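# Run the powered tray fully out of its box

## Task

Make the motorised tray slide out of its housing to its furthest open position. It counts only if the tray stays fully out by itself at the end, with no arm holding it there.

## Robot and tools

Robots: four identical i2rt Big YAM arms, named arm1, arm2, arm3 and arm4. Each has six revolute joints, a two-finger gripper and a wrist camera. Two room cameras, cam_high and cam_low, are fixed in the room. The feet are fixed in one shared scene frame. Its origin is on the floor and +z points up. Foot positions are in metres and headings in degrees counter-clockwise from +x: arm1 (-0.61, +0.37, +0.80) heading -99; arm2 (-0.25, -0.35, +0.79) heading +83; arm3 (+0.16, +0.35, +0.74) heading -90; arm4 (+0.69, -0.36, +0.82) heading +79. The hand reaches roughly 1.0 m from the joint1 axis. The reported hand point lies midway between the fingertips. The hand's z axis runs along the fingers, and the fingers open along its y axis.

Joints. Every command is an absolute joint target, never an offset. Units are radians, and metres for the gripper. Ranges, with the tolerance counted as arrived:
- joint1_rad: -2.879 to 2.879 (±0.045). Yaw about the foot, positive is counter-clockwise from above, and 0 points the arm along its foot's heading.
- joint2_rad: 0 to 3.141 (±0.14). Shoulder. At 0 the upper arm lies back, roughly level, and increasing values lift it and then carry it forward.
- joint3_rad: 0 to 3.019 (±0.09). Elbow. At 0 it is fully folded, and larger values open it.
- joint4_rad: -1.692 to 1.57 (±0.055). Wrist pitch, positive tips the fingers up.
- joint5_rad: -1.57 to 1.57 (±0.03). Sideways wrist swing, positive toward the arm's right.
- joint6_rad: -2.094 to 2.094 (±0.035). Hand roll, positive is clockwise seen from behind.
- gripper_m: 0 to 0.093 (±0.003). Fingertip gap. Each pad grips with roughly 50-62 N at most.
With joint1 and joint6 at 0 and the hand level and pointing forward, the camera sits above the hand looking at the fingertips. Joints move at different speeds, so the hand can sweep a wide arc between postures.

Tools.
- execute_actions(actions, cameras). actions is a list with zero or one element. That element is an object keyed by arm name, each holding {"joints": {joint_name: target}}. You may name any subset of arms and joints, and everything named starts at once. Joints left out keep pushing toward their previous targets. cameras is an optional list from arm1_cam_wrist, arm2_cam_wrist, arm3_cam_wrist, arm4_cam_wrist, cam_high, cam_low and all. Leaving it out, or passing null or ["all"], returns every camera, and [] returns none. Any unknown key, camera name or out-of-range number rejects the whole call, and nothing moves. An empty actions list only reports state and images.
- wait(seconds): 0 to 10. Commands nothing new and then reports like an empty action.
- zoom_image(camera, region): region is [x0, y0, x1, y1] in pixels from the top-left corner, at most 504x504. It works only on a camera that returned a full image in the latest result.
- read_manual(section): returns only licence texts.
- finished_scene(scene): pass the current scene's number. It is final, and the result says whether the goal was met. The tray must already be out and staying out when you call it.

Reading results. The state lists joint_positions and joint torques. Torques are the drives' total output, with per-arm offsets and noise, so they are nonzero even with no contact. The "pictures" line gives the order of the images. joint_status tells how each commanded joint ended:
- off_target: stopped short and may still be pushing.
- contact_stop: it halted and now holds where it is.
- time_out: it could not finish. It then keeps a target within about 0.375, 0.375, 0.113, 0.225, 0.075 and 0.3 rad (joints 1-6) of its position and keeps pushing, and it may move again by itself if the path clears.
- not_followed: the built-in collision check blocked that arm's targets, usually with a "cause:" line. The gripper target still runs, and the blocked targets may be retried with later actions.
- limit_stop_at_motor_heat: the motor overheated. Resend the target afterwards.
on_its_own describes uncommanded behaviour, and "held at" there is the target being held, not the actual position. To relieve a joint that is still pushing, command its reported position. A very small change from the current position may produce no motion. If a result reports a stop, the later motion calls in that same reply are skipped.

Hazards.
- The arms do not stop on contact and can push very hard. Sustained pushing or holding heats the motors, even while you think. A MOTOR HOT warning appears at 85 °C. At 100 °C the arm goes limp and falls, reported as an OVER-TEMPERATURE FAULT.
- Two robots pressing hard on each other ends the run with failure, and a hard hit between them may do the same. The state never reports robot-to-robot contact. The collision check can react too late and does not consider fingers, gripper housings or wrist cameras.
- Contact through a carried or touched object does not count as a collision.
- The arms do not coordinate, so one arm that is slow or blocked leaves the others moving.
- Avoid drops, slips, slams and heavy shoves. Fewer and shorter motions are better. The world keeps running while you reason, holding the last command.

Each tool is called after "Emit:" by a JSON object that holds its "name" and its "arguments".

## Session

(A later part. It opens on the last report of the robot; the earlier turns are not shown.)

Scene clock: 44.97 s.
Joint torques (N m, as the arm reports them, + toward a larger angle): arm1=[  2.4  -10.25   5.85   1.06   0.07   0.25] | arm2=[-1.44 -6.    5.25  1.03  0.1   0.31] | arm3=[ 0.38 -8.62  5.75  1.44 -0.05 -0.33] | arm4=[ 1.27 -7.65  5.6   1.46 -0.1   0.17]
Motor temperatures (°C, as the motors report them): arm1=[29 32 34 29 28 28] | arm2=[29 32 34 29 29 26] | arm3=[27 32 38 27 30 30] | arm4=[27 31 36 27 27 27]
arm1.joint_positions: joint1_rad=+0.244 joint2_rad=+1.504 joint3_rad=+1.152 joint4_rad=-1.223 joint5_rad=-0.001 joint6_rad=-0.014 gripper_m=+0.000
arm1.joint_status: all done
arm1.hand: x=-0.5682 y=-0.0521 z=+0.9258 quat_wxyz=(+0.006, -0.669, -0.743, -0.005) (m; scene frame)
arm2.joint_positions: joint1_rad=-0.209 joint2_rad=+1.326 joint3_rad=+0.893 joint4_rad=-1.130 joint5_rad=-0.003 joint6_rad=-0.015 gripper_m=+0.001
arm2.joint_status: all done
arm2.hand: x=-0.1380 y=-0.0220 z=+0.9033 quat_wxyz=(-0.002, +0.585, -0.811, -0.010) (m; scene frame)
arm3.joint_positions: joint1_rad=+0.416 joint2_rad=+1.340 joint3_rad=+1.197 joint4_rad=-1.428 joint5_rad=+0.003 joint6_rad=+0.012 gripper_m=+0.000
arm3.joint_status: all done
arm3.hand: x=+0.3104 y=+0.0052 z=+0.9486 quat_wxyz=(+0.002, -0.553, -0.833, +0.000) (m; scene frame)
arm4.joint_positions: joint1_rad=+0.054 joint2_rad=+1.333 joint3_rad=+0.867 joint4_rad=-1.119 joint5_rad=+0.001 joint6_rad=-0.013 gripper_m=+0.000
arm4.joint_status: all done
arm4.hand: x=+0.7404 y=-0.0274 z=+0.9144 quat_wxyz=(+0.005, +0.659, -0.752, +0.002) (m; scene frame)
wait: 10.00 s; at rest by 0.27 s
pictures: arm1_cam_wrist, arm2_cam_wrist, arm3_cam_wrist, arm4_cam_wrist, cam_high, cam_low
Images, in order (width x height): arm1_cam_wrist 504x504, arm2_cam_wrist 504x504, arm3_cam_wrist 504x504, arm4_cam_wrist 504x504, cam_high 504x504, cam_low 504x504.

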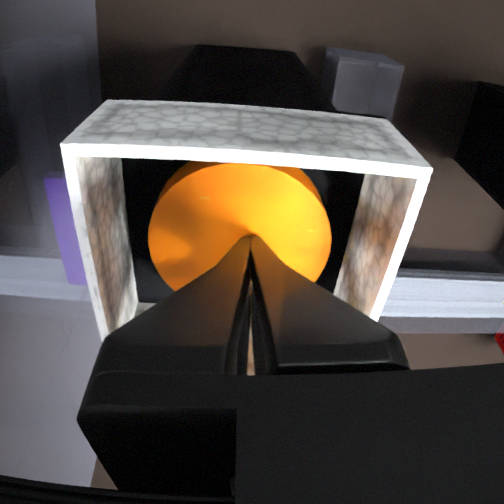

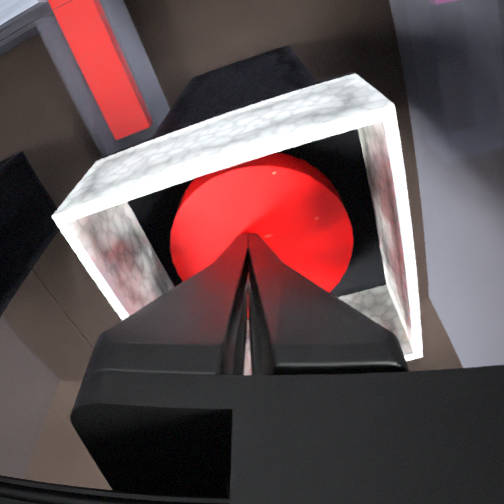

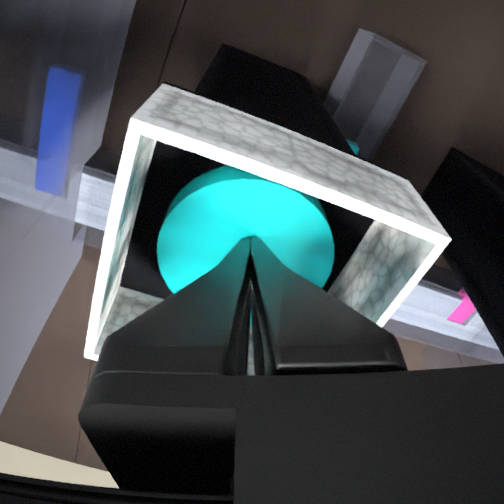

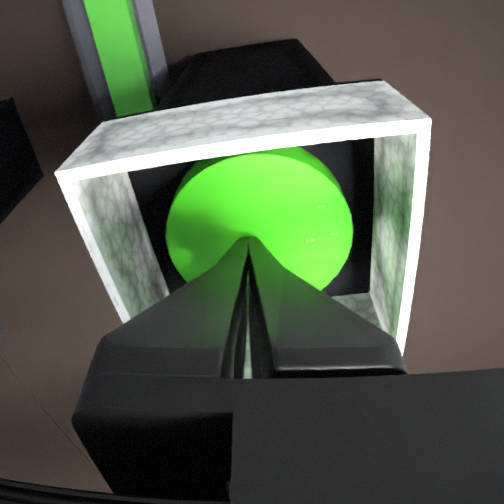

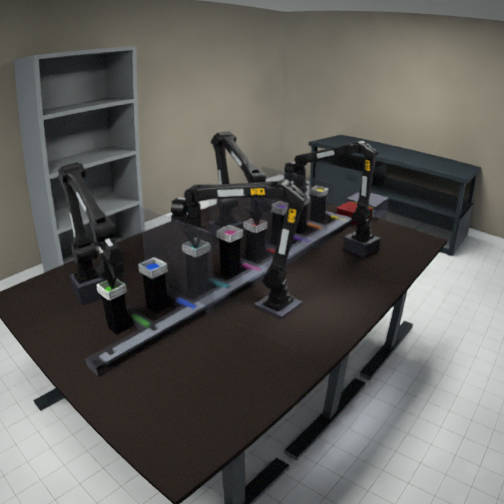

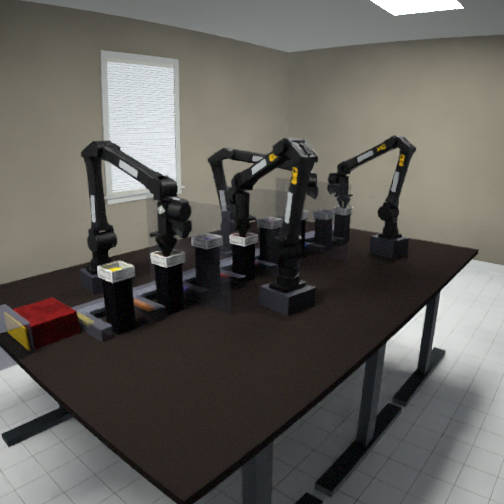

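Emit:
{"name": "wait", "arguments": {"seconds": 10}}

Emit:
{"name": "wait", "arguments": {"seconds": 10}}

Emit:
{"name": "wait", "arguments": {"seconds": 10}}

Emit:
{"name": "wait", "arguments": {"seconds": 10}}

Emit:
{"name": "execute_actions", "arguments": {"actions": [{"arm1":{"joints":{"joint2_rad":1.45,"joint3_rad":1.31,"joint4_rad":-1.39}},"arm2":{"joints":{"joint2_rad":1.26,"joint3_rad":1.12,"joint4_rad":-1.37}},"arm3":{"joints":{"joint2_rad":1.31,"joint3_rad":1.33,"joint4_rad":-1.55}},"arm4":{"joints":{"joint2_rad":1.28,"joint3_rad":1.02,"joint4_rad":-1.3}}}], "cameras": []}}

Emit:
{"name": "execute_actions", "arguments": {"actions": [{"arm1":{"joints":{"joint1_rad":-0.255,"joint2_rad":1.5,"joint3_rad":1.36}},"arm2":{"joints":{"joint1_rad":0.4}},"arm3":{"joints":{"joint1_rad":-0.19,"joint2_rad":1.27,"joint3_rad":1.25}},"arm4":{"joints":{"joint1_rad":0.67,"joint2_rad":1.35,"joint3_rad":1.1}}}], "cameras": ["arm1_cam_wrist","arm2_cam_wrist","arm3_cam_wrist","arm4_cam_wrist"]}}

Scene clock: 67.83 s.
Joint torques (N m, as the arm reports them, + toward a larger angle): arm1=[  2.46 -10.11   5.9    1.     0.13   0.2 ] | arm2=[-1.5  -5.93  5.26  1.05  0.1   0.31] | arm3=[ 0.42 -8.72  5.57  1.38 -0.05 -0.33] | arm4=[ 1.23 -7.79  5.63  1.45 -0.1   0.18]
Motor temperatures (°C, as the motors report them): arm1=[29 32 34 29 28 28] | arm2=[29 32 34 29 29 26] | arm3=[27 32 37 27 30 30] | arm4=[27 31 36 27 27 27]
arm1.joint_positions: joint1_rad=+0.244 joint2_rad=+1.504 joint3_rad=+1.152 joint4_rad=-1.223 joint5_rad=-0.001 joint6_rad=-0.014 gripper_m=+0.000
arm1.joint_status: all done
arm1.hand: x=-0.5682 y=-0.0521 z=+0.9258 quat_wxyz=(+0.006, -0.669, -0.743, -0.005) (m; scene frame)
arm2.joint_positions: joint1_rad=-0.209 joint2_rad=+1.326 joint3_rad=+0.893 joint4_rad=-1.130 joint5_rad=-0.003 joint6_rad=-0.015 gripper_m=+0.001
arm2.joint_status: all done
arm2.hand: x=-0.1380 y=-0.0220 z=+0.9033 quat_wxyz=(-0.002, +0.585, -0.811, -0.010) (m; scene frame)
arm3.joint_positions: joint1_rad=+0.416 joint2_rad=+1.340 joint3_rad=+1.197 joint4_rad=-1.428 joint5_rad=+0.003 joint6_rad=+0.012 gripper_m=+0.000
arm3.joint_status: all done
arm3.hand: x=+0.3104 y=+0.0052 z=+0.9486 quat_wxyz=(+0.002, -0.553, -0.833, +0.000) (m; scene frame)
arm4.joint_positions: joint1_rad=+0.054 joint2_rad=+1.333 joint3_rad=+0.867 joint4_rad=-1.119 joint5_rad=+0.001 joint6_rad=-0.013 gripper_m=+0.000
arm4.joint_status: all done
arm4.hand: x=+0.7404 y=-0.0274 z=+0.9144 quat_wxyz=(+0.005, +0.659, -0.752, +0.002) (m; scene frame)
wait: 10.00 s; at rest from the start
pictures: arm1_cam_wrist, arm2_cam_wrist, arm3_cam_wrist, arm4_cam_wrist, cam_high, cam_low
Images, in order (width x height): arm1_cam_wrist 504x504, arm2_cam_wrist 504x504, arm3_cam_wrist 504x504, arm4_cam_wrist 504x504, cam_high 504x504, cam_low 504x504.

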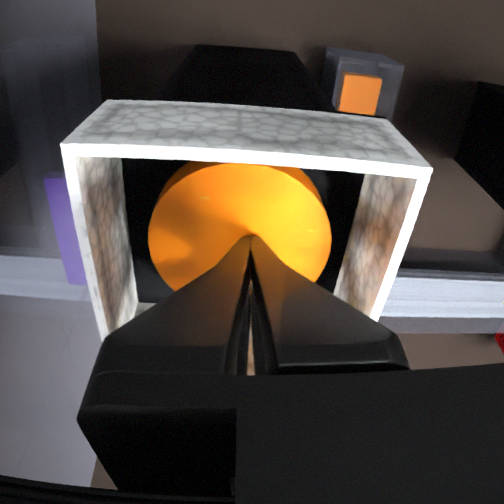

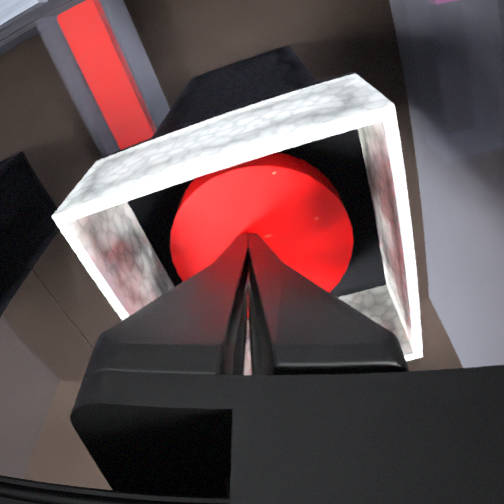

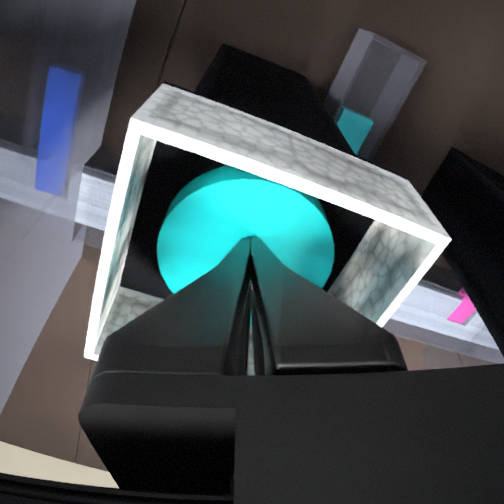

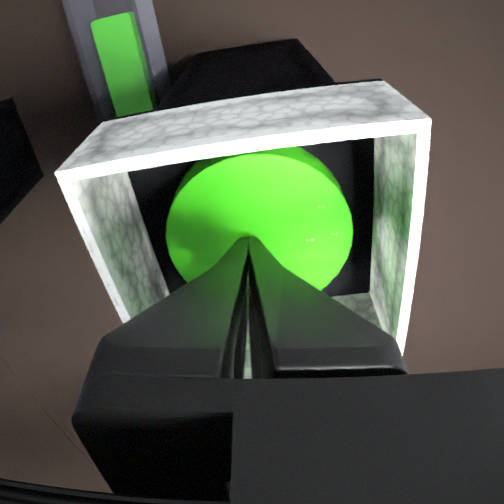

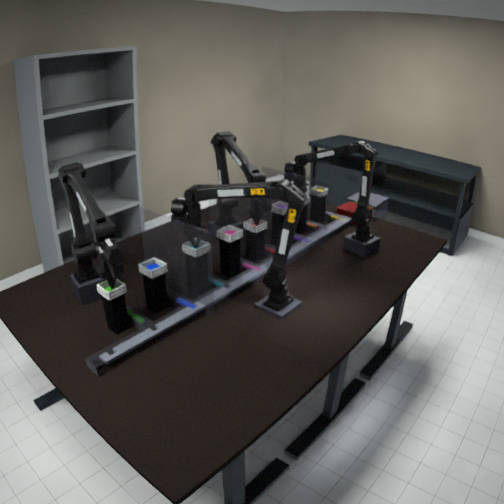

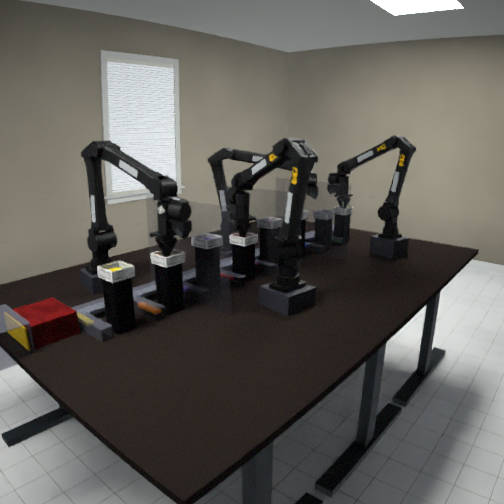

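Scene clock: 77.83 s.
Joint torques (N m, as the arm reports them, + toward a larger angle): arm1=[ 1.43 -9.99  5.68  0.8   0.13  0.21] | arm2=[-1.44 -5.94  5.25  1.05  0.09  0.31] | arm3=[ 0.38 -8.56  5.79  1.38 -0.07 -0.3 ] | arm4=[ 1.18 -7.81  5.61  1.5  -0.09  0.17]
Motor temperatures (°C, as the motors report them): arm1=[29 32 34 29 28 28] | arm2=[29 32 34 29 29 26] | arm3=[27 32 37 27 30 30] | arm4=[27 31 36 27 27 27]
arm1.joint_positions: joint1_rad=+0.244 joint2_rad=+1.504 joint3_rad=+1.152 joint4_rad=-1.223 joint5_rad=-0.001 joint6_rad=-0.014 gripper_m=+0.000
arm1.joint_status: all done
arm1.hand: x=-0.5682 y=-0.0521 z=+0.9258 quat_wxyz=(+0.006, -0.669, -0.743, -0.005) (m; scene frame)
arm2.joint_positions: joint1_rad=-0.209 joint2_rad=+1.326 joint3_rad=+0.893 joint4_rad=-1.130 joint5_rad=-0.003 joint6_rad=-0.015 gripper_m=+0.001
arm2.joint_status: all done
arm2.hand: x=-0.1380 y=-0.0220 z=+0.9033 quat_wxyz=(-0.002, +0.585, -0.811, -0.010) (m; scene frame)
arm3.joint_positions: joint1_rad=+0.416 joint2_rad=+1.340 joint3_rad=+1.197 joint4_rad=-1.428 joint5_rad=+0.003 joint6_rad=+0.012 gripper_m=+0.000
arm3.joint_status: all done
arm3.hand: x=+0.3104 y=+0.0052 z=+0.9486 quat_wxyz=(+0.002, -0.553, -0.833, +0.000) (m; scene frame)
arm4.joint_positions: joint1_rad=+0.054 joint2_rad=+1.333 joint3_rad=+0.867 joint4_rad=-1.119 joint5_rad=+0.001 joint6_rad=-0.013 gripper_m=+0.000
arm4.joint_status: all done
arm4.hand: x=+0.7404 y=-0.0274 z=+0.9144 quat_wxyz=(+0.005, +0.659, -0.752, +0.002) (m; scene frame)
wait: 10.00 s; at rest by 0.27 s
pictures: arm1_cam_wrist, arm2_cam_wrist, arm3_cam_wrist, arm4_cam_wrist, cam_high, cam_low
Images, in order (width x height): arm1_cam_wrist 504x504, arm2_cam_wrist 504x504, arm3_cam_wrist 504x504, arm4_cam_wrist 504x504, cam_high 504x504, cam_low 504x504.

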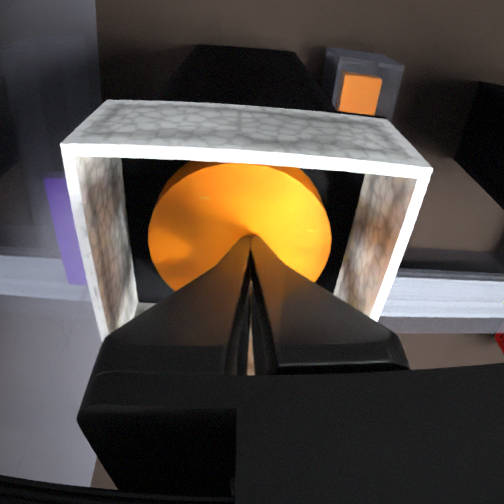

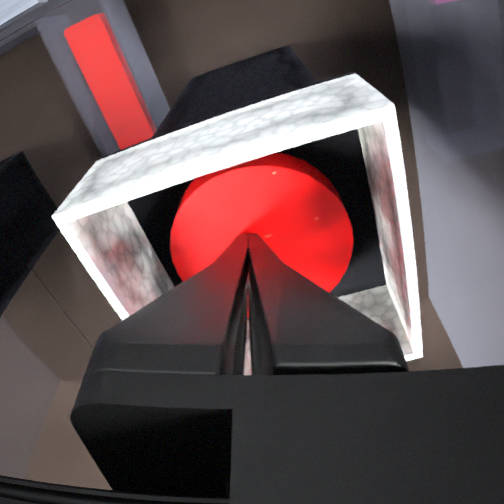

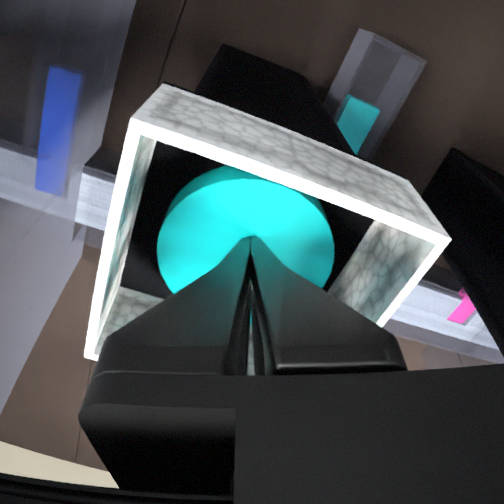

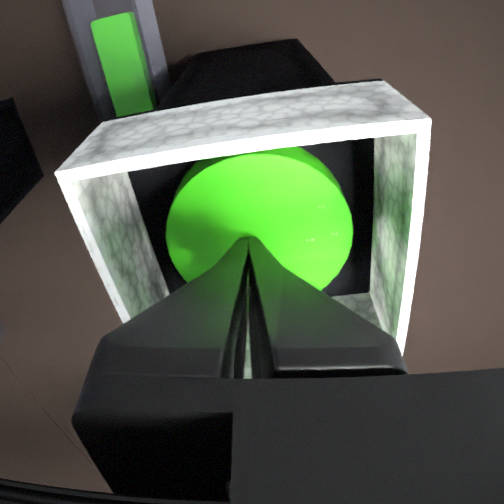

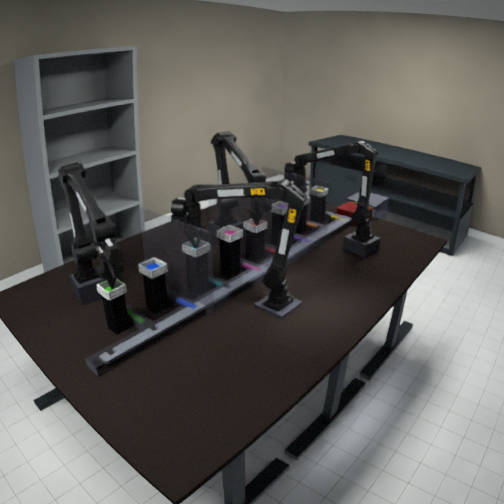

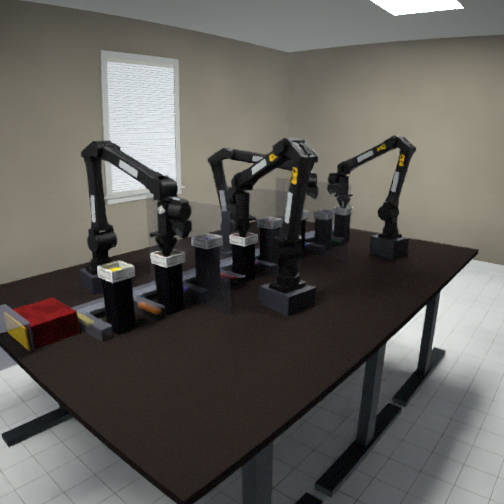

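Scene clock: 87.83 s.
Joint torques (N m, as the arm reports them, + toward a larger angle): arm1=[  1.14 -10.04   5.92   0.87   0.07   0.22] | arm2=[-1.43 -5.98  5.24  1.04  0.09  0.3 ] | arm3=[ 0.85 -8.86  5.69  1.33 -0.06 -0.32] | arm4=[ 1.23 -7.73  5.65  1.48 -0.09  0.17]
Motor temperatures (°C, as the motors report them): arm1=[29 32 35 29 28 28] | arm2=[29 32 34 29 29 26] | arm3=[27 32 37 27 30 30] | arm4=[27 31 36 27 27 27]
arm1.joint_positions: joint1_rad=+0.244 joint2_rad=+1.504 joint3_rad=+1.152 joint4_rad=-1.223 joint5_rad=-0.001 joint6_rad=-0.014 gripper_m=+0.000
arm1.joint_status: all done
arm1.hand: x=-0.5682 y=-0.0521 z=+0.9258 quat_wxyz=(+0.006, -0.669, -0.743, -0.005) (m; scene frame)
arm2.joint_positions: joint1_rad=-0.209 joint2_rad=+1.326 joint3_rad=+0.893 joint4_rad=-1.130 joint5_rad=-0.003 joint6_rad=-0.015 gripper_m=+0.001
arm2.joint_status: all done
arm2.hand: x=-0.1380 y=-0.0220 z=+0.9033 quat_wxyz=(-0.002, +0.585, -0.811, -0.010) (m; scene frame)
arm3.joint_positions: joint1_rad=+0.416 joint2_rad=+1.340 joint3_rad=+1.197 joint4_rad=-1.428 joint5_rad=+0.003 joint6_rad=+0.012 gripper_m=+0.000
arm3.joint_status: all done
arm3.hand: x=+0.3104 y=+0.0052 z=+0.9486 quat_wxyz=(+0.002, -0.553, -0.833, +0.000) (m; scene frame)
arm4.joint_positions: joint1_rad=+0.054 joint2_rad=+1.333 joint3_rad=+0.867 joint4_rad=-1.119 joint5_rad=+0.001 joint6_rad=-0.013 gripper_m=+0.000
arm4.joint_status: all done
arm4.hand: x=+0.7404 y=-0.0274 z=+0.9144 quat_wxyz=(+0.005, +0.659, -0.752, +0.002) (m; scene frame)
wait: 10.00 s; at rest by 0.27 s
pictures: arm1_cam_wrist, arm2_cam_wrist, arm3_cam_wrist, arm4_cam_wrist, cam_high, cam_low
Images, in order (width x height): arm1_cam_wrist 504x504, arm2_cam_wrist 504x504, arm3_cam_wrist 504x504, arm4_cam_wrist 504x504, cam_high 504x504, cam_low 504x504.

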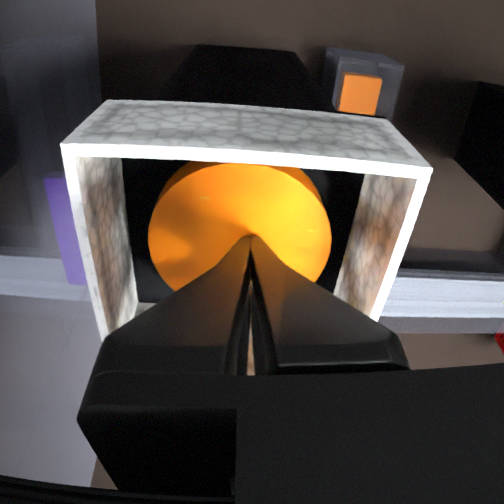

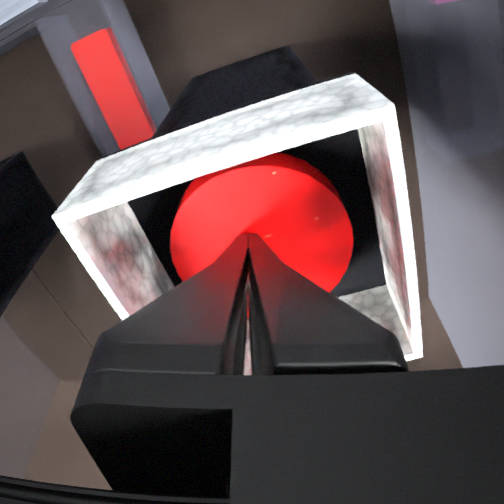

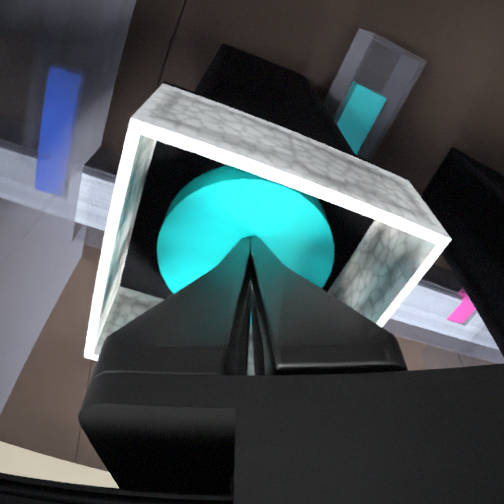

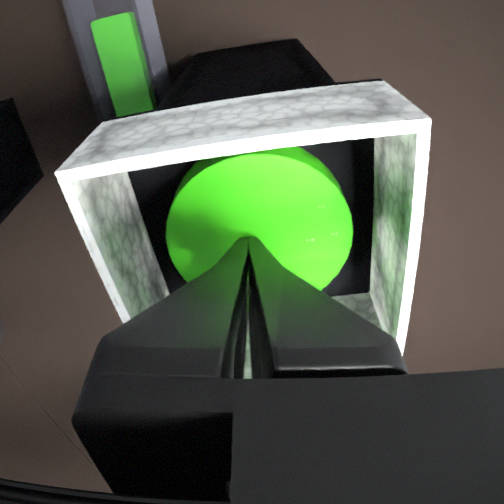

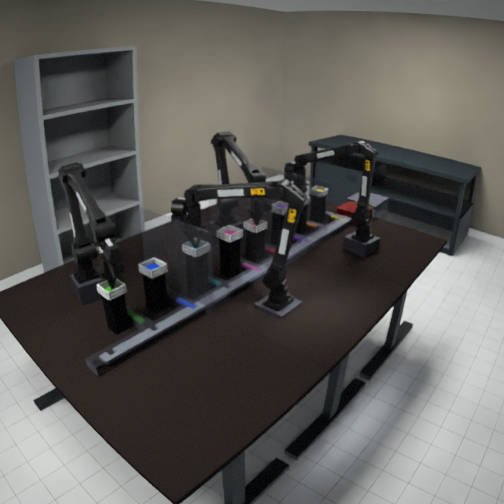

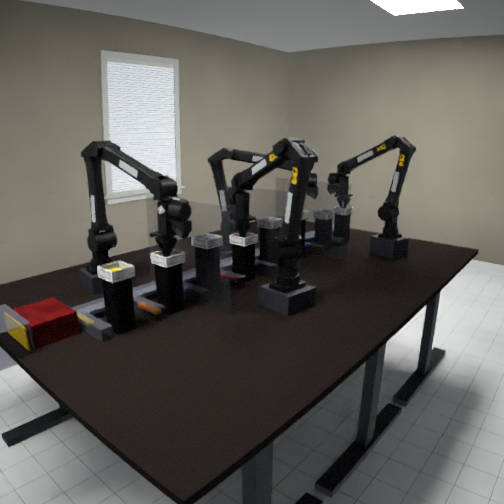

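Scene clock: 97.83 s.
Joint torques (N m, as the arm reports them, + toward a larger angle): arm1=[  1.27 -10.42   5.68   0.87   0.07   0.25] | arm2=[-1.43 -6.05  5.25  1.03  0.1   0.31] | arm3=[ 0.18 -8.65  5.64  1.39 -0.06 -0.32] | arm4=[ 1.31 -7.87  5.61  1.47 -0.09  0.17]
Motor temperatures (°C, as the motors report them): arm1=[29 32 35 29 28 28] | arm2=[29 32 34 29 29 26] | arm3=[27 32 37 27 30 30] | arm4=[27 31 36 27 27 27]
arm1.joint_positions: joint1_rad=+0.244 joint2_rad=+1.504 joint3_rad=+1.152 joint4_rad=-1.223 joint5_rad=-0.001 joint6_rad=-0.014 gripper_m=+0.000
arm1.joint_status: all done
arm1.hand: x=-0.5682 y=-0.0521 z=+0.9258 quat_wxyz=(+0.006, -0.669, -0.743, -0.005) (m; scene frame)
arm2.joint_positions: joint1_rad=-0.209 joint2_rad=+1.326 joint3_rad=+0.893 joint4_rad=-1.130 joint5_rad=-0.003 joint6_rad=-0.015 gripper_m=+0.001
arm2.joint_status: all done
arm2.hand: x=-0.1380 y=-0.0220 z=+0.9033 quat_wxyz=(-0.002, +0.585, -0.811, -0.010) (m; scene frame)
arm3.joint_positions: joint1_rad=+0.416 joint2_rad=+1.340 joint3_rad=+1.197 joint4_rad=-1.428 joint5_rad=+0.003 joint6_rad=+0.012 gripper_m=+0.000
arm3.joint_status: all done
arm3.hand: x=+0.3104 y=+0.0052 z=+0.9486 quat_wxyz=(+0.002, -0.553, -0.833, +0.000) (m; scene frame)
arm4.joint_positions: joint1_rad=+0.054 joint2_rad=+1.333 joint3_rad=+0.867 joint4_rad=-1.119 joint5_rad=+0.001 joint6_rad=-0.013 gripper_m=+0.000
arm4.joint_status: all done
arm4.hand: x=+0.7404 y=-0.0274 z=+0.9144 quat_wxyz=(+0.005, +0.659, -0.752, +0.002) (m; scene frame)
wait: 10.00 s; at rest by 0.27 s
pictures: arm1_cam_wrist, arm2_cam_wrist, arm3_cam_wrist, arm4_cam_wrist, cam_high, cam_low
Images, in order (width x height): arm1_cam_wrist 504x504, arm2_cam_wrist 504x504, arm3_cam_wrist 504x504, arm4_cam_wrist 504x504, cam_high 504x504, cam_low 504x504.

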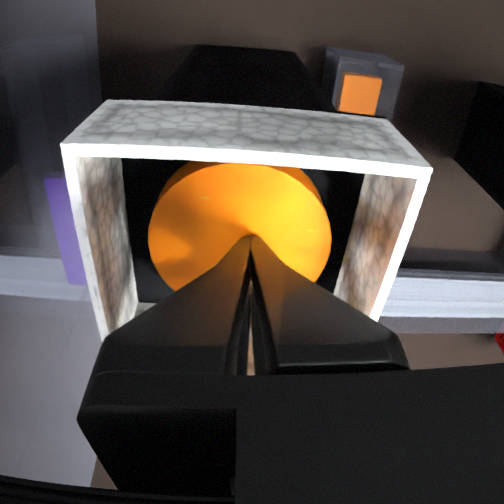

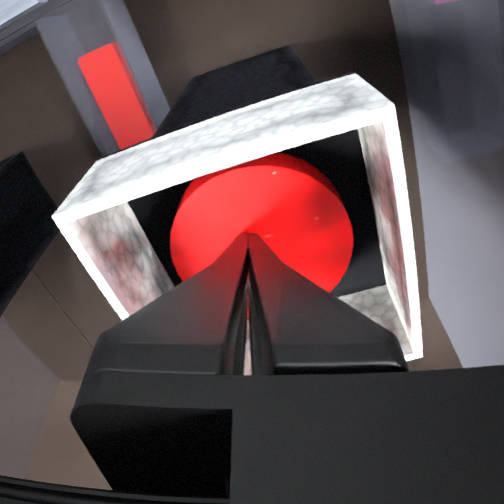

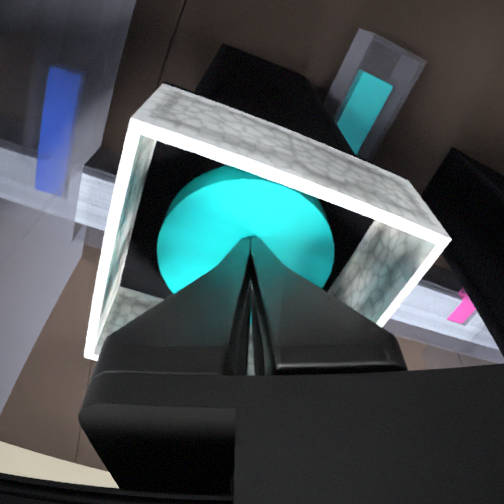

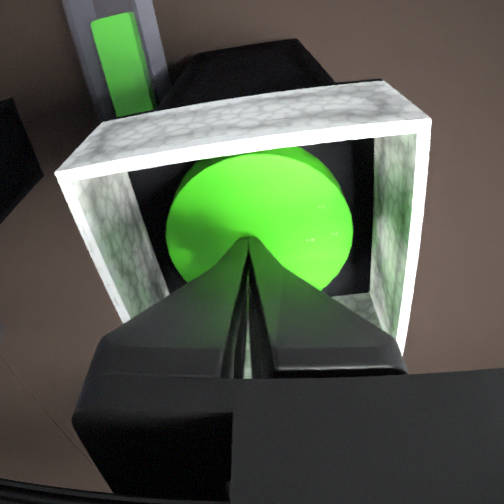

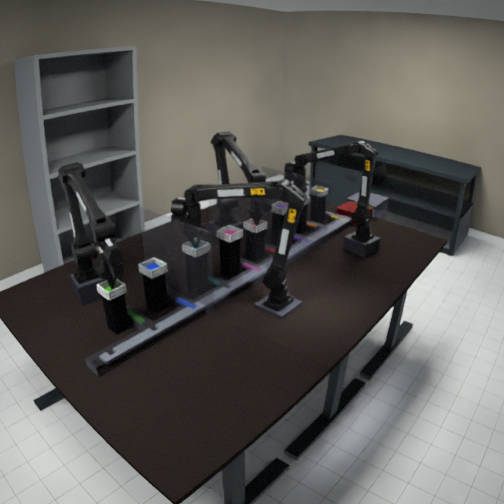

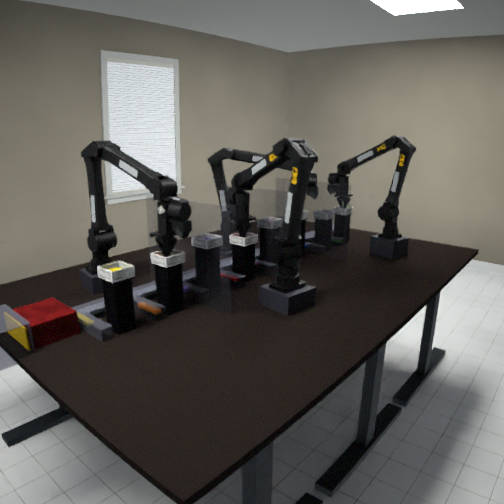

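Scene clock: 98.90 s.
Joint torques (N m, as the arm reports them, + toward a larger angle): arm1=[  1.47 -13.56  12.89   0.06   0.05   0.25] | arm2=[-1.45 -7.5  10.73  0.25  0.1   0.31] | arm3=[  0.77 -11.16  11.3   -0.09  -0.06  -0.32] | arm4=[ 1.19 -9.56 10.46  0.09 -0.1   0.17]
Motor temperatures (°C, as the motors report them): arm1=[29 33 35 29 28 28] | arm2=[29 32 34 29 29 26] | arm3=[27 32 38 27 30 30] | arm4=[27 31 37 27 27 27]
arm1.joint_positions: joint1_rad=+0.244 joint2_rad=+1.455 joint3_rad=+1.262 joint4_rad=-1.378 joint5_rad=-0.001 joint6_rad=-0.014 gripper_m=+0.000
arm1.joint_status: all done
arm1.hand: x=-0.5681 y=-0.0516 z=+0.9860 quat_wxyz=(+0.005, -0.669, -0.743, -0.004) (m; scene frame)
arm2.joint_positions: joint1_rad=-0.209 joint2_rad=+1.260 joint3_rad=+1.081 joint4_rad=-1.362 joint5_rad=-0.003 joint6_rad=-0.015 gripper_m=+0.001
arm2.joint_status: all done
arm2.hand: x=-0.1342 y=-0.0143 z=+0.9929 quat_wxyz=(-0.011, +0.585, -0.811, -0.016) (m; scene frame)
arm3.joint_positions: joint1_rad=+0.416 joint2_rad=+1.306 joint3_rad=+1.293 joint4_rad=-1.534 joint5_rad=+0.003 joint6_rad=+0.012 gripper_m=+0.000
arm3.joint_status: all done
arm3.hand: x=+0.3091 y=+0.0081 z=+0.9973 quat_wxyz=(-0.009, -0.553, -0.833, +0.006) (m; scene frame)
arm4.joint_positions: joint1_rad=+0.054 joint2_rad=+1.277 joint3_rad=+0.988 joint4_rad=-1.289 joint5_rad=+0.001 joint6_rad=-0.013 gripper_m=+0.000
arm4.joint_status: all done
arm4.hand: x=+0.7415 y=-0.0223 z=+0.9755 quat_wxyz=(+0.002, +0.659, -0.752, -0.001) (m; scene frame)
pictures: none
No camera images: the call's "cameras" was empty. Leave "cameras" out to get every camera's image.

Scene clock: 100.13 s.
Joint torques (N m, as the arm reports them, + toward a larger angle): arm1=[  2.55 -12.02  13.23   0.06   0.     0.28] | arm2=[-2.05 -7.73 10.86  0.25  0.05  0.3 ] | arm3=[  0.57 -10.84   8.03   0.    -0.02  -0.32] | arm4=[  1.78 -10.22  10.98   0.3   -0.07   0.17]
Motor temperatures (°C, as the motors report them): arm1=[29 33 36 29 28 28] | arm2=[29 32 35 29 29 26] | arm3=[27 33 38 27 30 30] | arm4=[27 31 37 27 27 27]
arm1.joint_positions: joint1_rad=-0.262 joint2_rad=+1.497 joint3_rad=+1.304 joint4_rad=-1.381 joint5_rad=+0.001 joint6_rad=-0.013 gripper_m=+0.000
arm1.joint_status: all done
arm1.hand: x=-0.7822 y=-0.0315 z=+0.9858 quat_wxyz=(+0.007, -0.834, -0.552, -0.003) (m; scene frame)
arm2.joint_positions: joint1_rad=+0.402 joint2_rad=+1.260 joint3_rad=+1.081 joint4_rad=-1.362 joint5_rad=-0.001 joint6_rad=-0.014 gripper_m=+0.001
arm2.joint_status: all done
arm2.hand: x=-0.3466 y=-0.0078 z=+0.9949 quat_wxyz=(-0.010, +0.801, -0.598, -0.019) (m; scene frame)
arm3.joint_positions: joint1_rad=-0.192 joint2_rad=+1.267 joint3_rad=+1.257 joint4_rad=-1.534 joint5_rad=+0.002 joint6_rad=+0.011 gripper_m=+0.000
arm3.joint_status: all done
arm3.hand: x=+0.0882 y=-0.0016 z=+0.9964 quat_wxyz=(-0.007, -0.776, -0.630, +0.010) (m; scene frame)
arm4.joint_positions: joint1_rad=+0.665 joint2_rad=+1.343 joint3_rad=+1.063 joint4_rad=-1.293 joint5_rad=+0.001 joint6_rad=-0.013 gripper_m=+0.000
arm4.joint_status: all done
arm4.hand: x=+0.5262 y=-0.0306 z=+0.9819 quat_wxyz=(+0.000, +0.855, -0.519, -0.002) (m; scene frame)
pictures: arm1_cam_wrist, arm2_cam_wrist, arm3_cam_wrist, arm4_cam_wrist
Images, in order (width x height): arm1_cam_wrist 504x504, arm2_cam_wrist 504x504, arm3_cam_wrist 504x504, arm4_cam_wrist 504x504.

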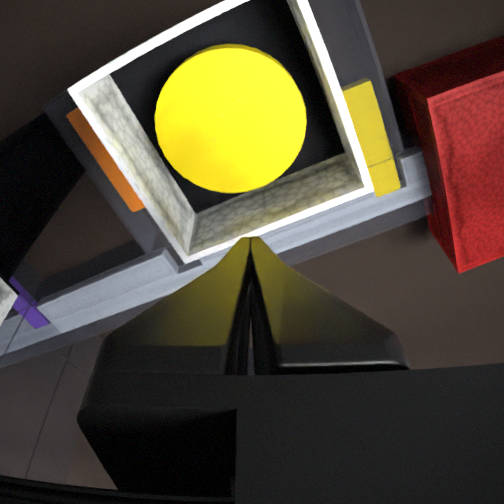

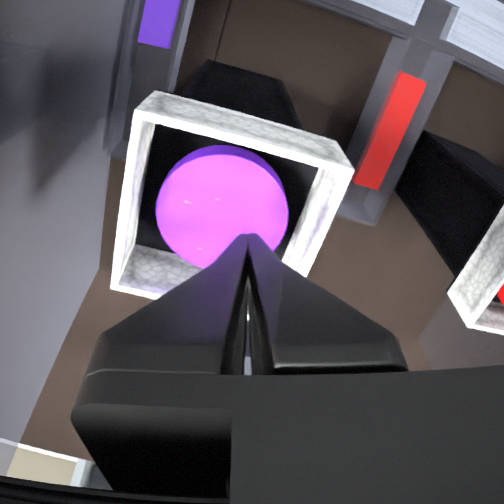

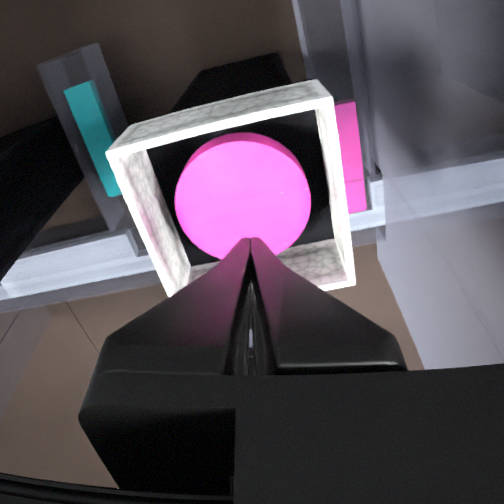

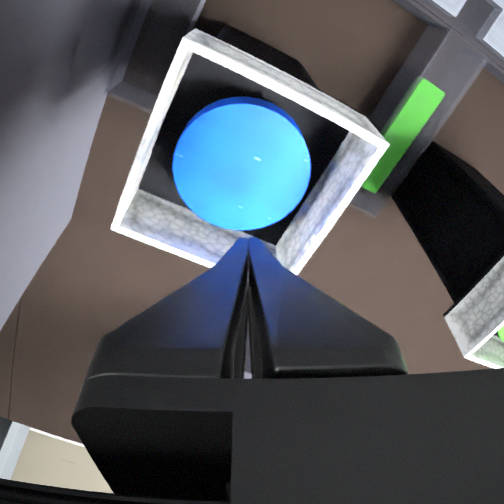

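Emit:
{"name": "execute_actions", "arguments": {"actions": [{"arm1":{"joints":{"joint1_rad":-0.24,"joint2_rad":1.63,"joint3_rad":1.235,"joint4_rad":-1.22}},"arm2":{"joints":{"joint1_rad":0.44,"joint2_rad":1.32,"joint3_rad":0.92,"joint4_rad":-1.25}},"arm3":{"joints":{"joint2_rad":1.33,"joint3_rad":1.1,"joint4_rad":-1.42}},"arm4":{"joints":{"joint2_rad":1.45,"joint3_rad":0.94,"joint4_rad":-1.13}}}], "cameras": ["arm1_cam_wrist","arm2_cam_wrist","arm3_cam_wrist","arm4_cam_wrist"]}}

Scene clock: 105.43 s.
Joint torques (N m, as the arm reports them, + toward a larger angle): arm1=[  0.89 -11.83   6.29   0.86   0.04   0.22] | arm2=[-1.29 -5.69  5.26  0.54  0.05  0.3 ] | arm3=[ 0.52 -8.83  5.53  1.1   0.01 -0.27] | arm4=[ 1.64 -9.17  5.57  1.16 -0.06  0.16]
Motor temperatures (°C, as the motors report them): arm1=[29 33 38 29 28 28] | arm2=[29 32 37 29 29 26] | arm3=[27 33 39 27 30 30] | arm4=[27 31 40 27 27 27]
arm1.joint_positions: joint1_rad=-0.248 joint2_rad=+1.594 joint3_rad=+1.263 joint4_rad=-1.235 joint5_rad=+0.001 joint6_rad=-0.013 gripper_m=+0.000
arm1.joint_status: all done
arm1.hand: x=-0.7867 y=-0.0564 z=+0.9287 quat_wxyz=(+0.005, -0.830, -0.558, +0.000) (m; scene frame)
arm2.joint_positions: joint1_rad=+0.438 joint2_rad=+1.297 joint3_rad=+0.957 joint4_rad=-1.250 joint5_rad=-0.001 joint6_rad=-0.014 gripper_m=+0.001
arm2.joint_status: all done
arm2.hand: x=-0.3553 y=-0.0240 z=+0.9370 quat_wxyz=(+0.005, +0.812, -0.583, +0.001) (m; scene frame)
arm3.joint_positions: joint1_rad=-0.192 joint2_rad=+1.298 joint3_rad=+1.139 joint4_rad=-1.434 joint5_rad=+0.002 joint6_rad=+0.011 gripper_m=+0.000
arm3.joint_status: all done
arm3.hand: x=+0.0893 y=+0.0033 z=+0.9412 quat_wxyz=(+0.009, -0.776, -0.630, -0.009) (m; scene frame)
arm4.joint_positions: joint1_rad=+0.665 joint2_rad=+1.422 joint3_rad=+0.968 joint4_rad=-1.142 joint5_rad=+0.001 joint6_rad=-0.013 gripper_m=+0.000
arm4.joint_status: all done
arm4.hand: x=+0.5255 y=-0.0295 z=+0.9202 quat_wxyz=(+0.006, +0.855, -0.519, +0.007) (m; scene frame)
pictures: arm1_cam_wrist, arm2_cam_wrist, arm3_cam_wrist, arm4_cam_wrist
Images, in order (width x height): arm1_cam_wrist 504x504, arm2_cam_wrist 504x504, arm3_cam_wrist 504x504, arm4_cam_wrist 504x504.

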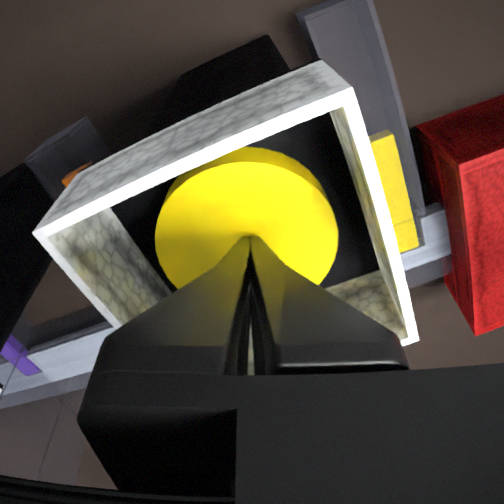

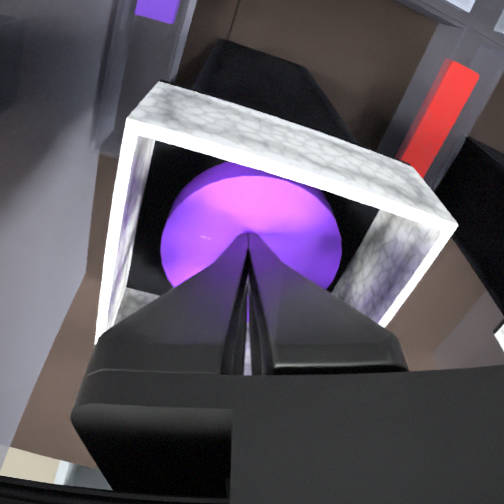

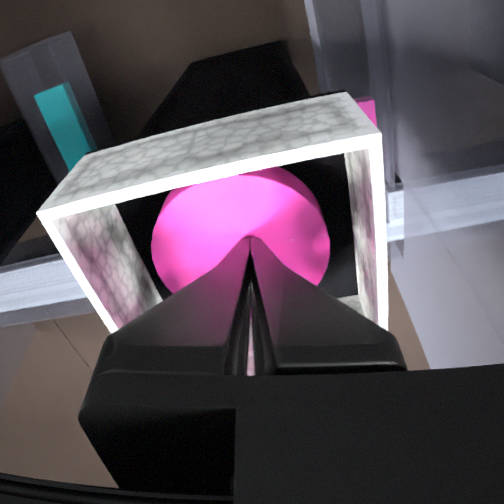

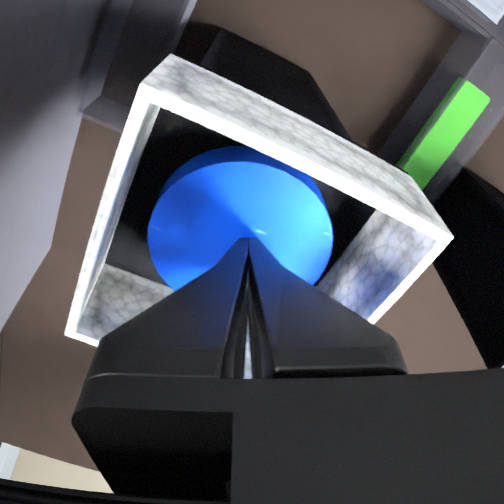

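Emit:
{"name": "wait", "arguments": {"seconds": 10}}

Emit:
{"name": "zoom_image", "arguments": {"camera": "cam_high", "region": [80,190,380,380]}}

Scene clock: 118.50 s.
Joint torques (N m, as the arm reports them, + toward a larger angle): arm1=[  2.6  -11.19   6.11   0.66   0.03   0.26] | arm2=[-1.35 -5.88  5.24  0.5   0.05  0.3 ] | arm3=[ 0.28 -8.74  5.48  1.06  0.   -0.28] | arm4=[ 1.53 -9.27  5.57  1.14 -0.06  0.17]
Motor temperatures (°C, as the motors report them): arm1=[29 33 36 29 28 28] | arm2=[29 32 35 29 29 26] | arm3=[27 33 38 27 30 30] | arm4=[27 31 38 27 27 27]
arm1.joint_positions: joint1_rad=-0.248 joint2_rad=+1.594 joint3_rad=+1.263 joint4_rad=-1.235 joint5_rad=+0.001 joint6_rad=-0.013 gripper_m=+0.000
arm1.joint_status: all done
arm1.hand: x=-0.7867 y=-0.0564 z=+0.9287 quat_wxyz=(+0.005, -0.830, -0.558, +0.000) (m; scene frame)
arm2.joint_positions: joint1_rad=+0.438 joint2_rad=+1.297 joint3_rad=+0.957 joint4_rad=-1.250 joint5_rad=-0.001 joint6_rad=-0.014 gripper_m=+0.001
arm2.joint_status: all done
arm2.hand: x=-0.3553 y=-0.0240 z=+0.9370 quat_wxyz=(+0.005, +0.812, -0.583, +0.001) (m; scene frame)
arm3.joint_positions: joint1_rad=-0.192 joint2_rad=+1.298 joint3_rad=+1.139 joint4_rad=-1.434 joint5_rad=+0.002 joint6_rad=+0.011 gripper_m=+0.000
arm3.joint_status: all done
arm3.hand: x=+0.0893 y=+0.0033 z=+0.9412 quat_wxyz=(+0.009, -0.776, -0.630, -0.009) (m; scene frame)
arm4.joint_positions: joint1_rad=+0.665 joint2_rad=+1.422 joint3_rad=+0.968 joint4_rad=-1.142 joint5_rad=+0.001 joint6_rad=-0.013 gripper_m=+0.000
arm4.joint_status: all done
arm4.hand: x=+0.5255 y=-0.0295 z=+0.9202 quat_wxyz=(+0.006, +0.855, -0.519, +0.007) (m; scene frame)
wait: 10.00 s; at rest from the start
pictures: arm1_cam_wrist, arm2_cam_wrist, arm3_cam_wrist, arm4_cam_wrist, cam_high, cam_low
Images, in order (width x height): arm1_cam_wrist 504x504, arm2_cam_wrist 504x504, arm3_cam_wrist 504x504, arm4_cam_wrist 504x504, cam_high 504x504, cam_low 504x504.

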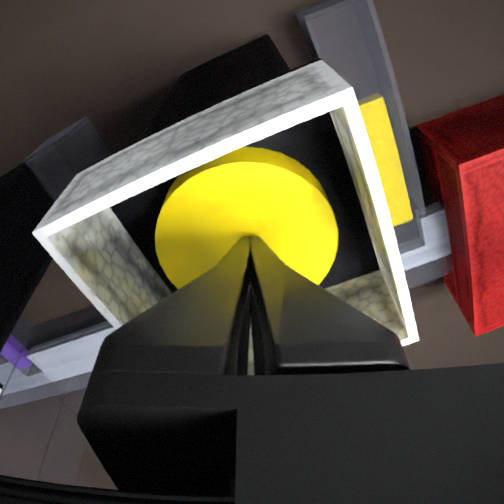

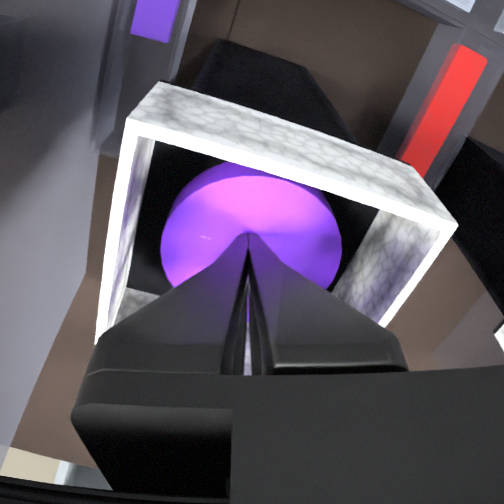

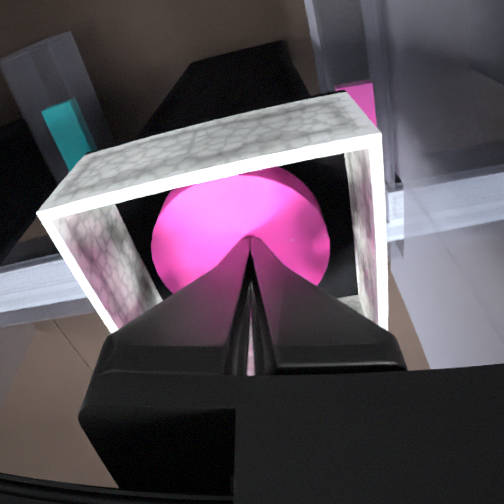

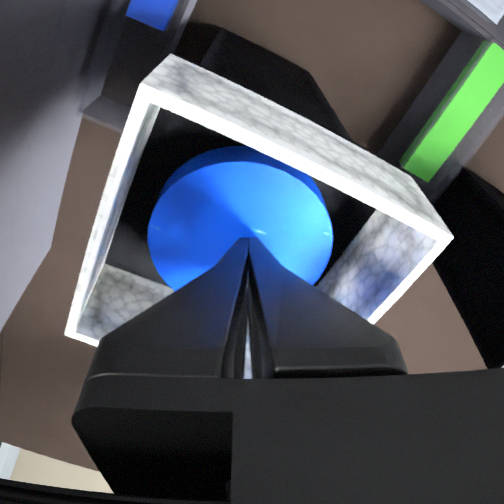

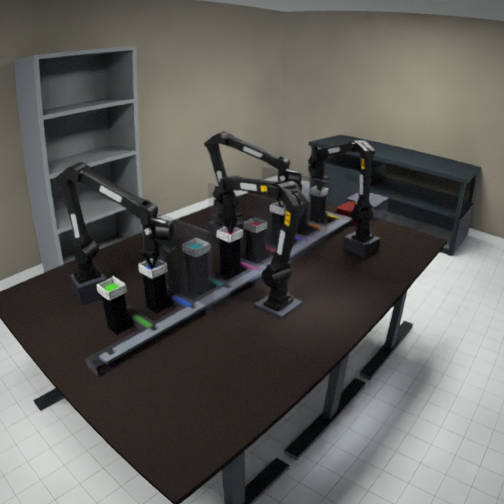

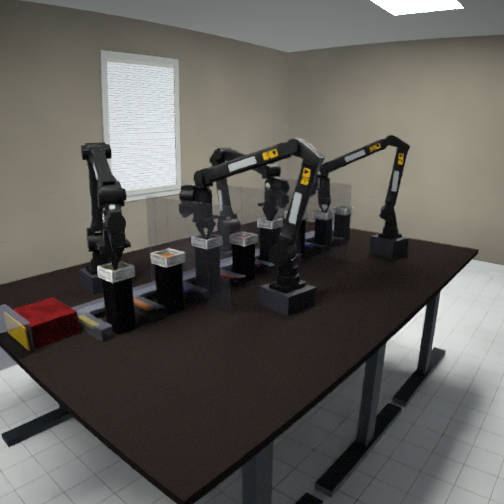

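Region (80, 190, 380, 380) of cam_high's 504x504 image, scaled by 1.680, with more detail than that image has; it fills the top 319 rows of this view, and the rest is white.

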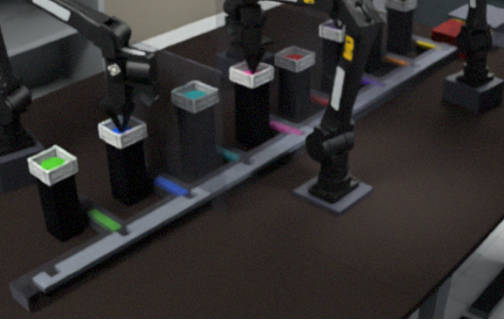

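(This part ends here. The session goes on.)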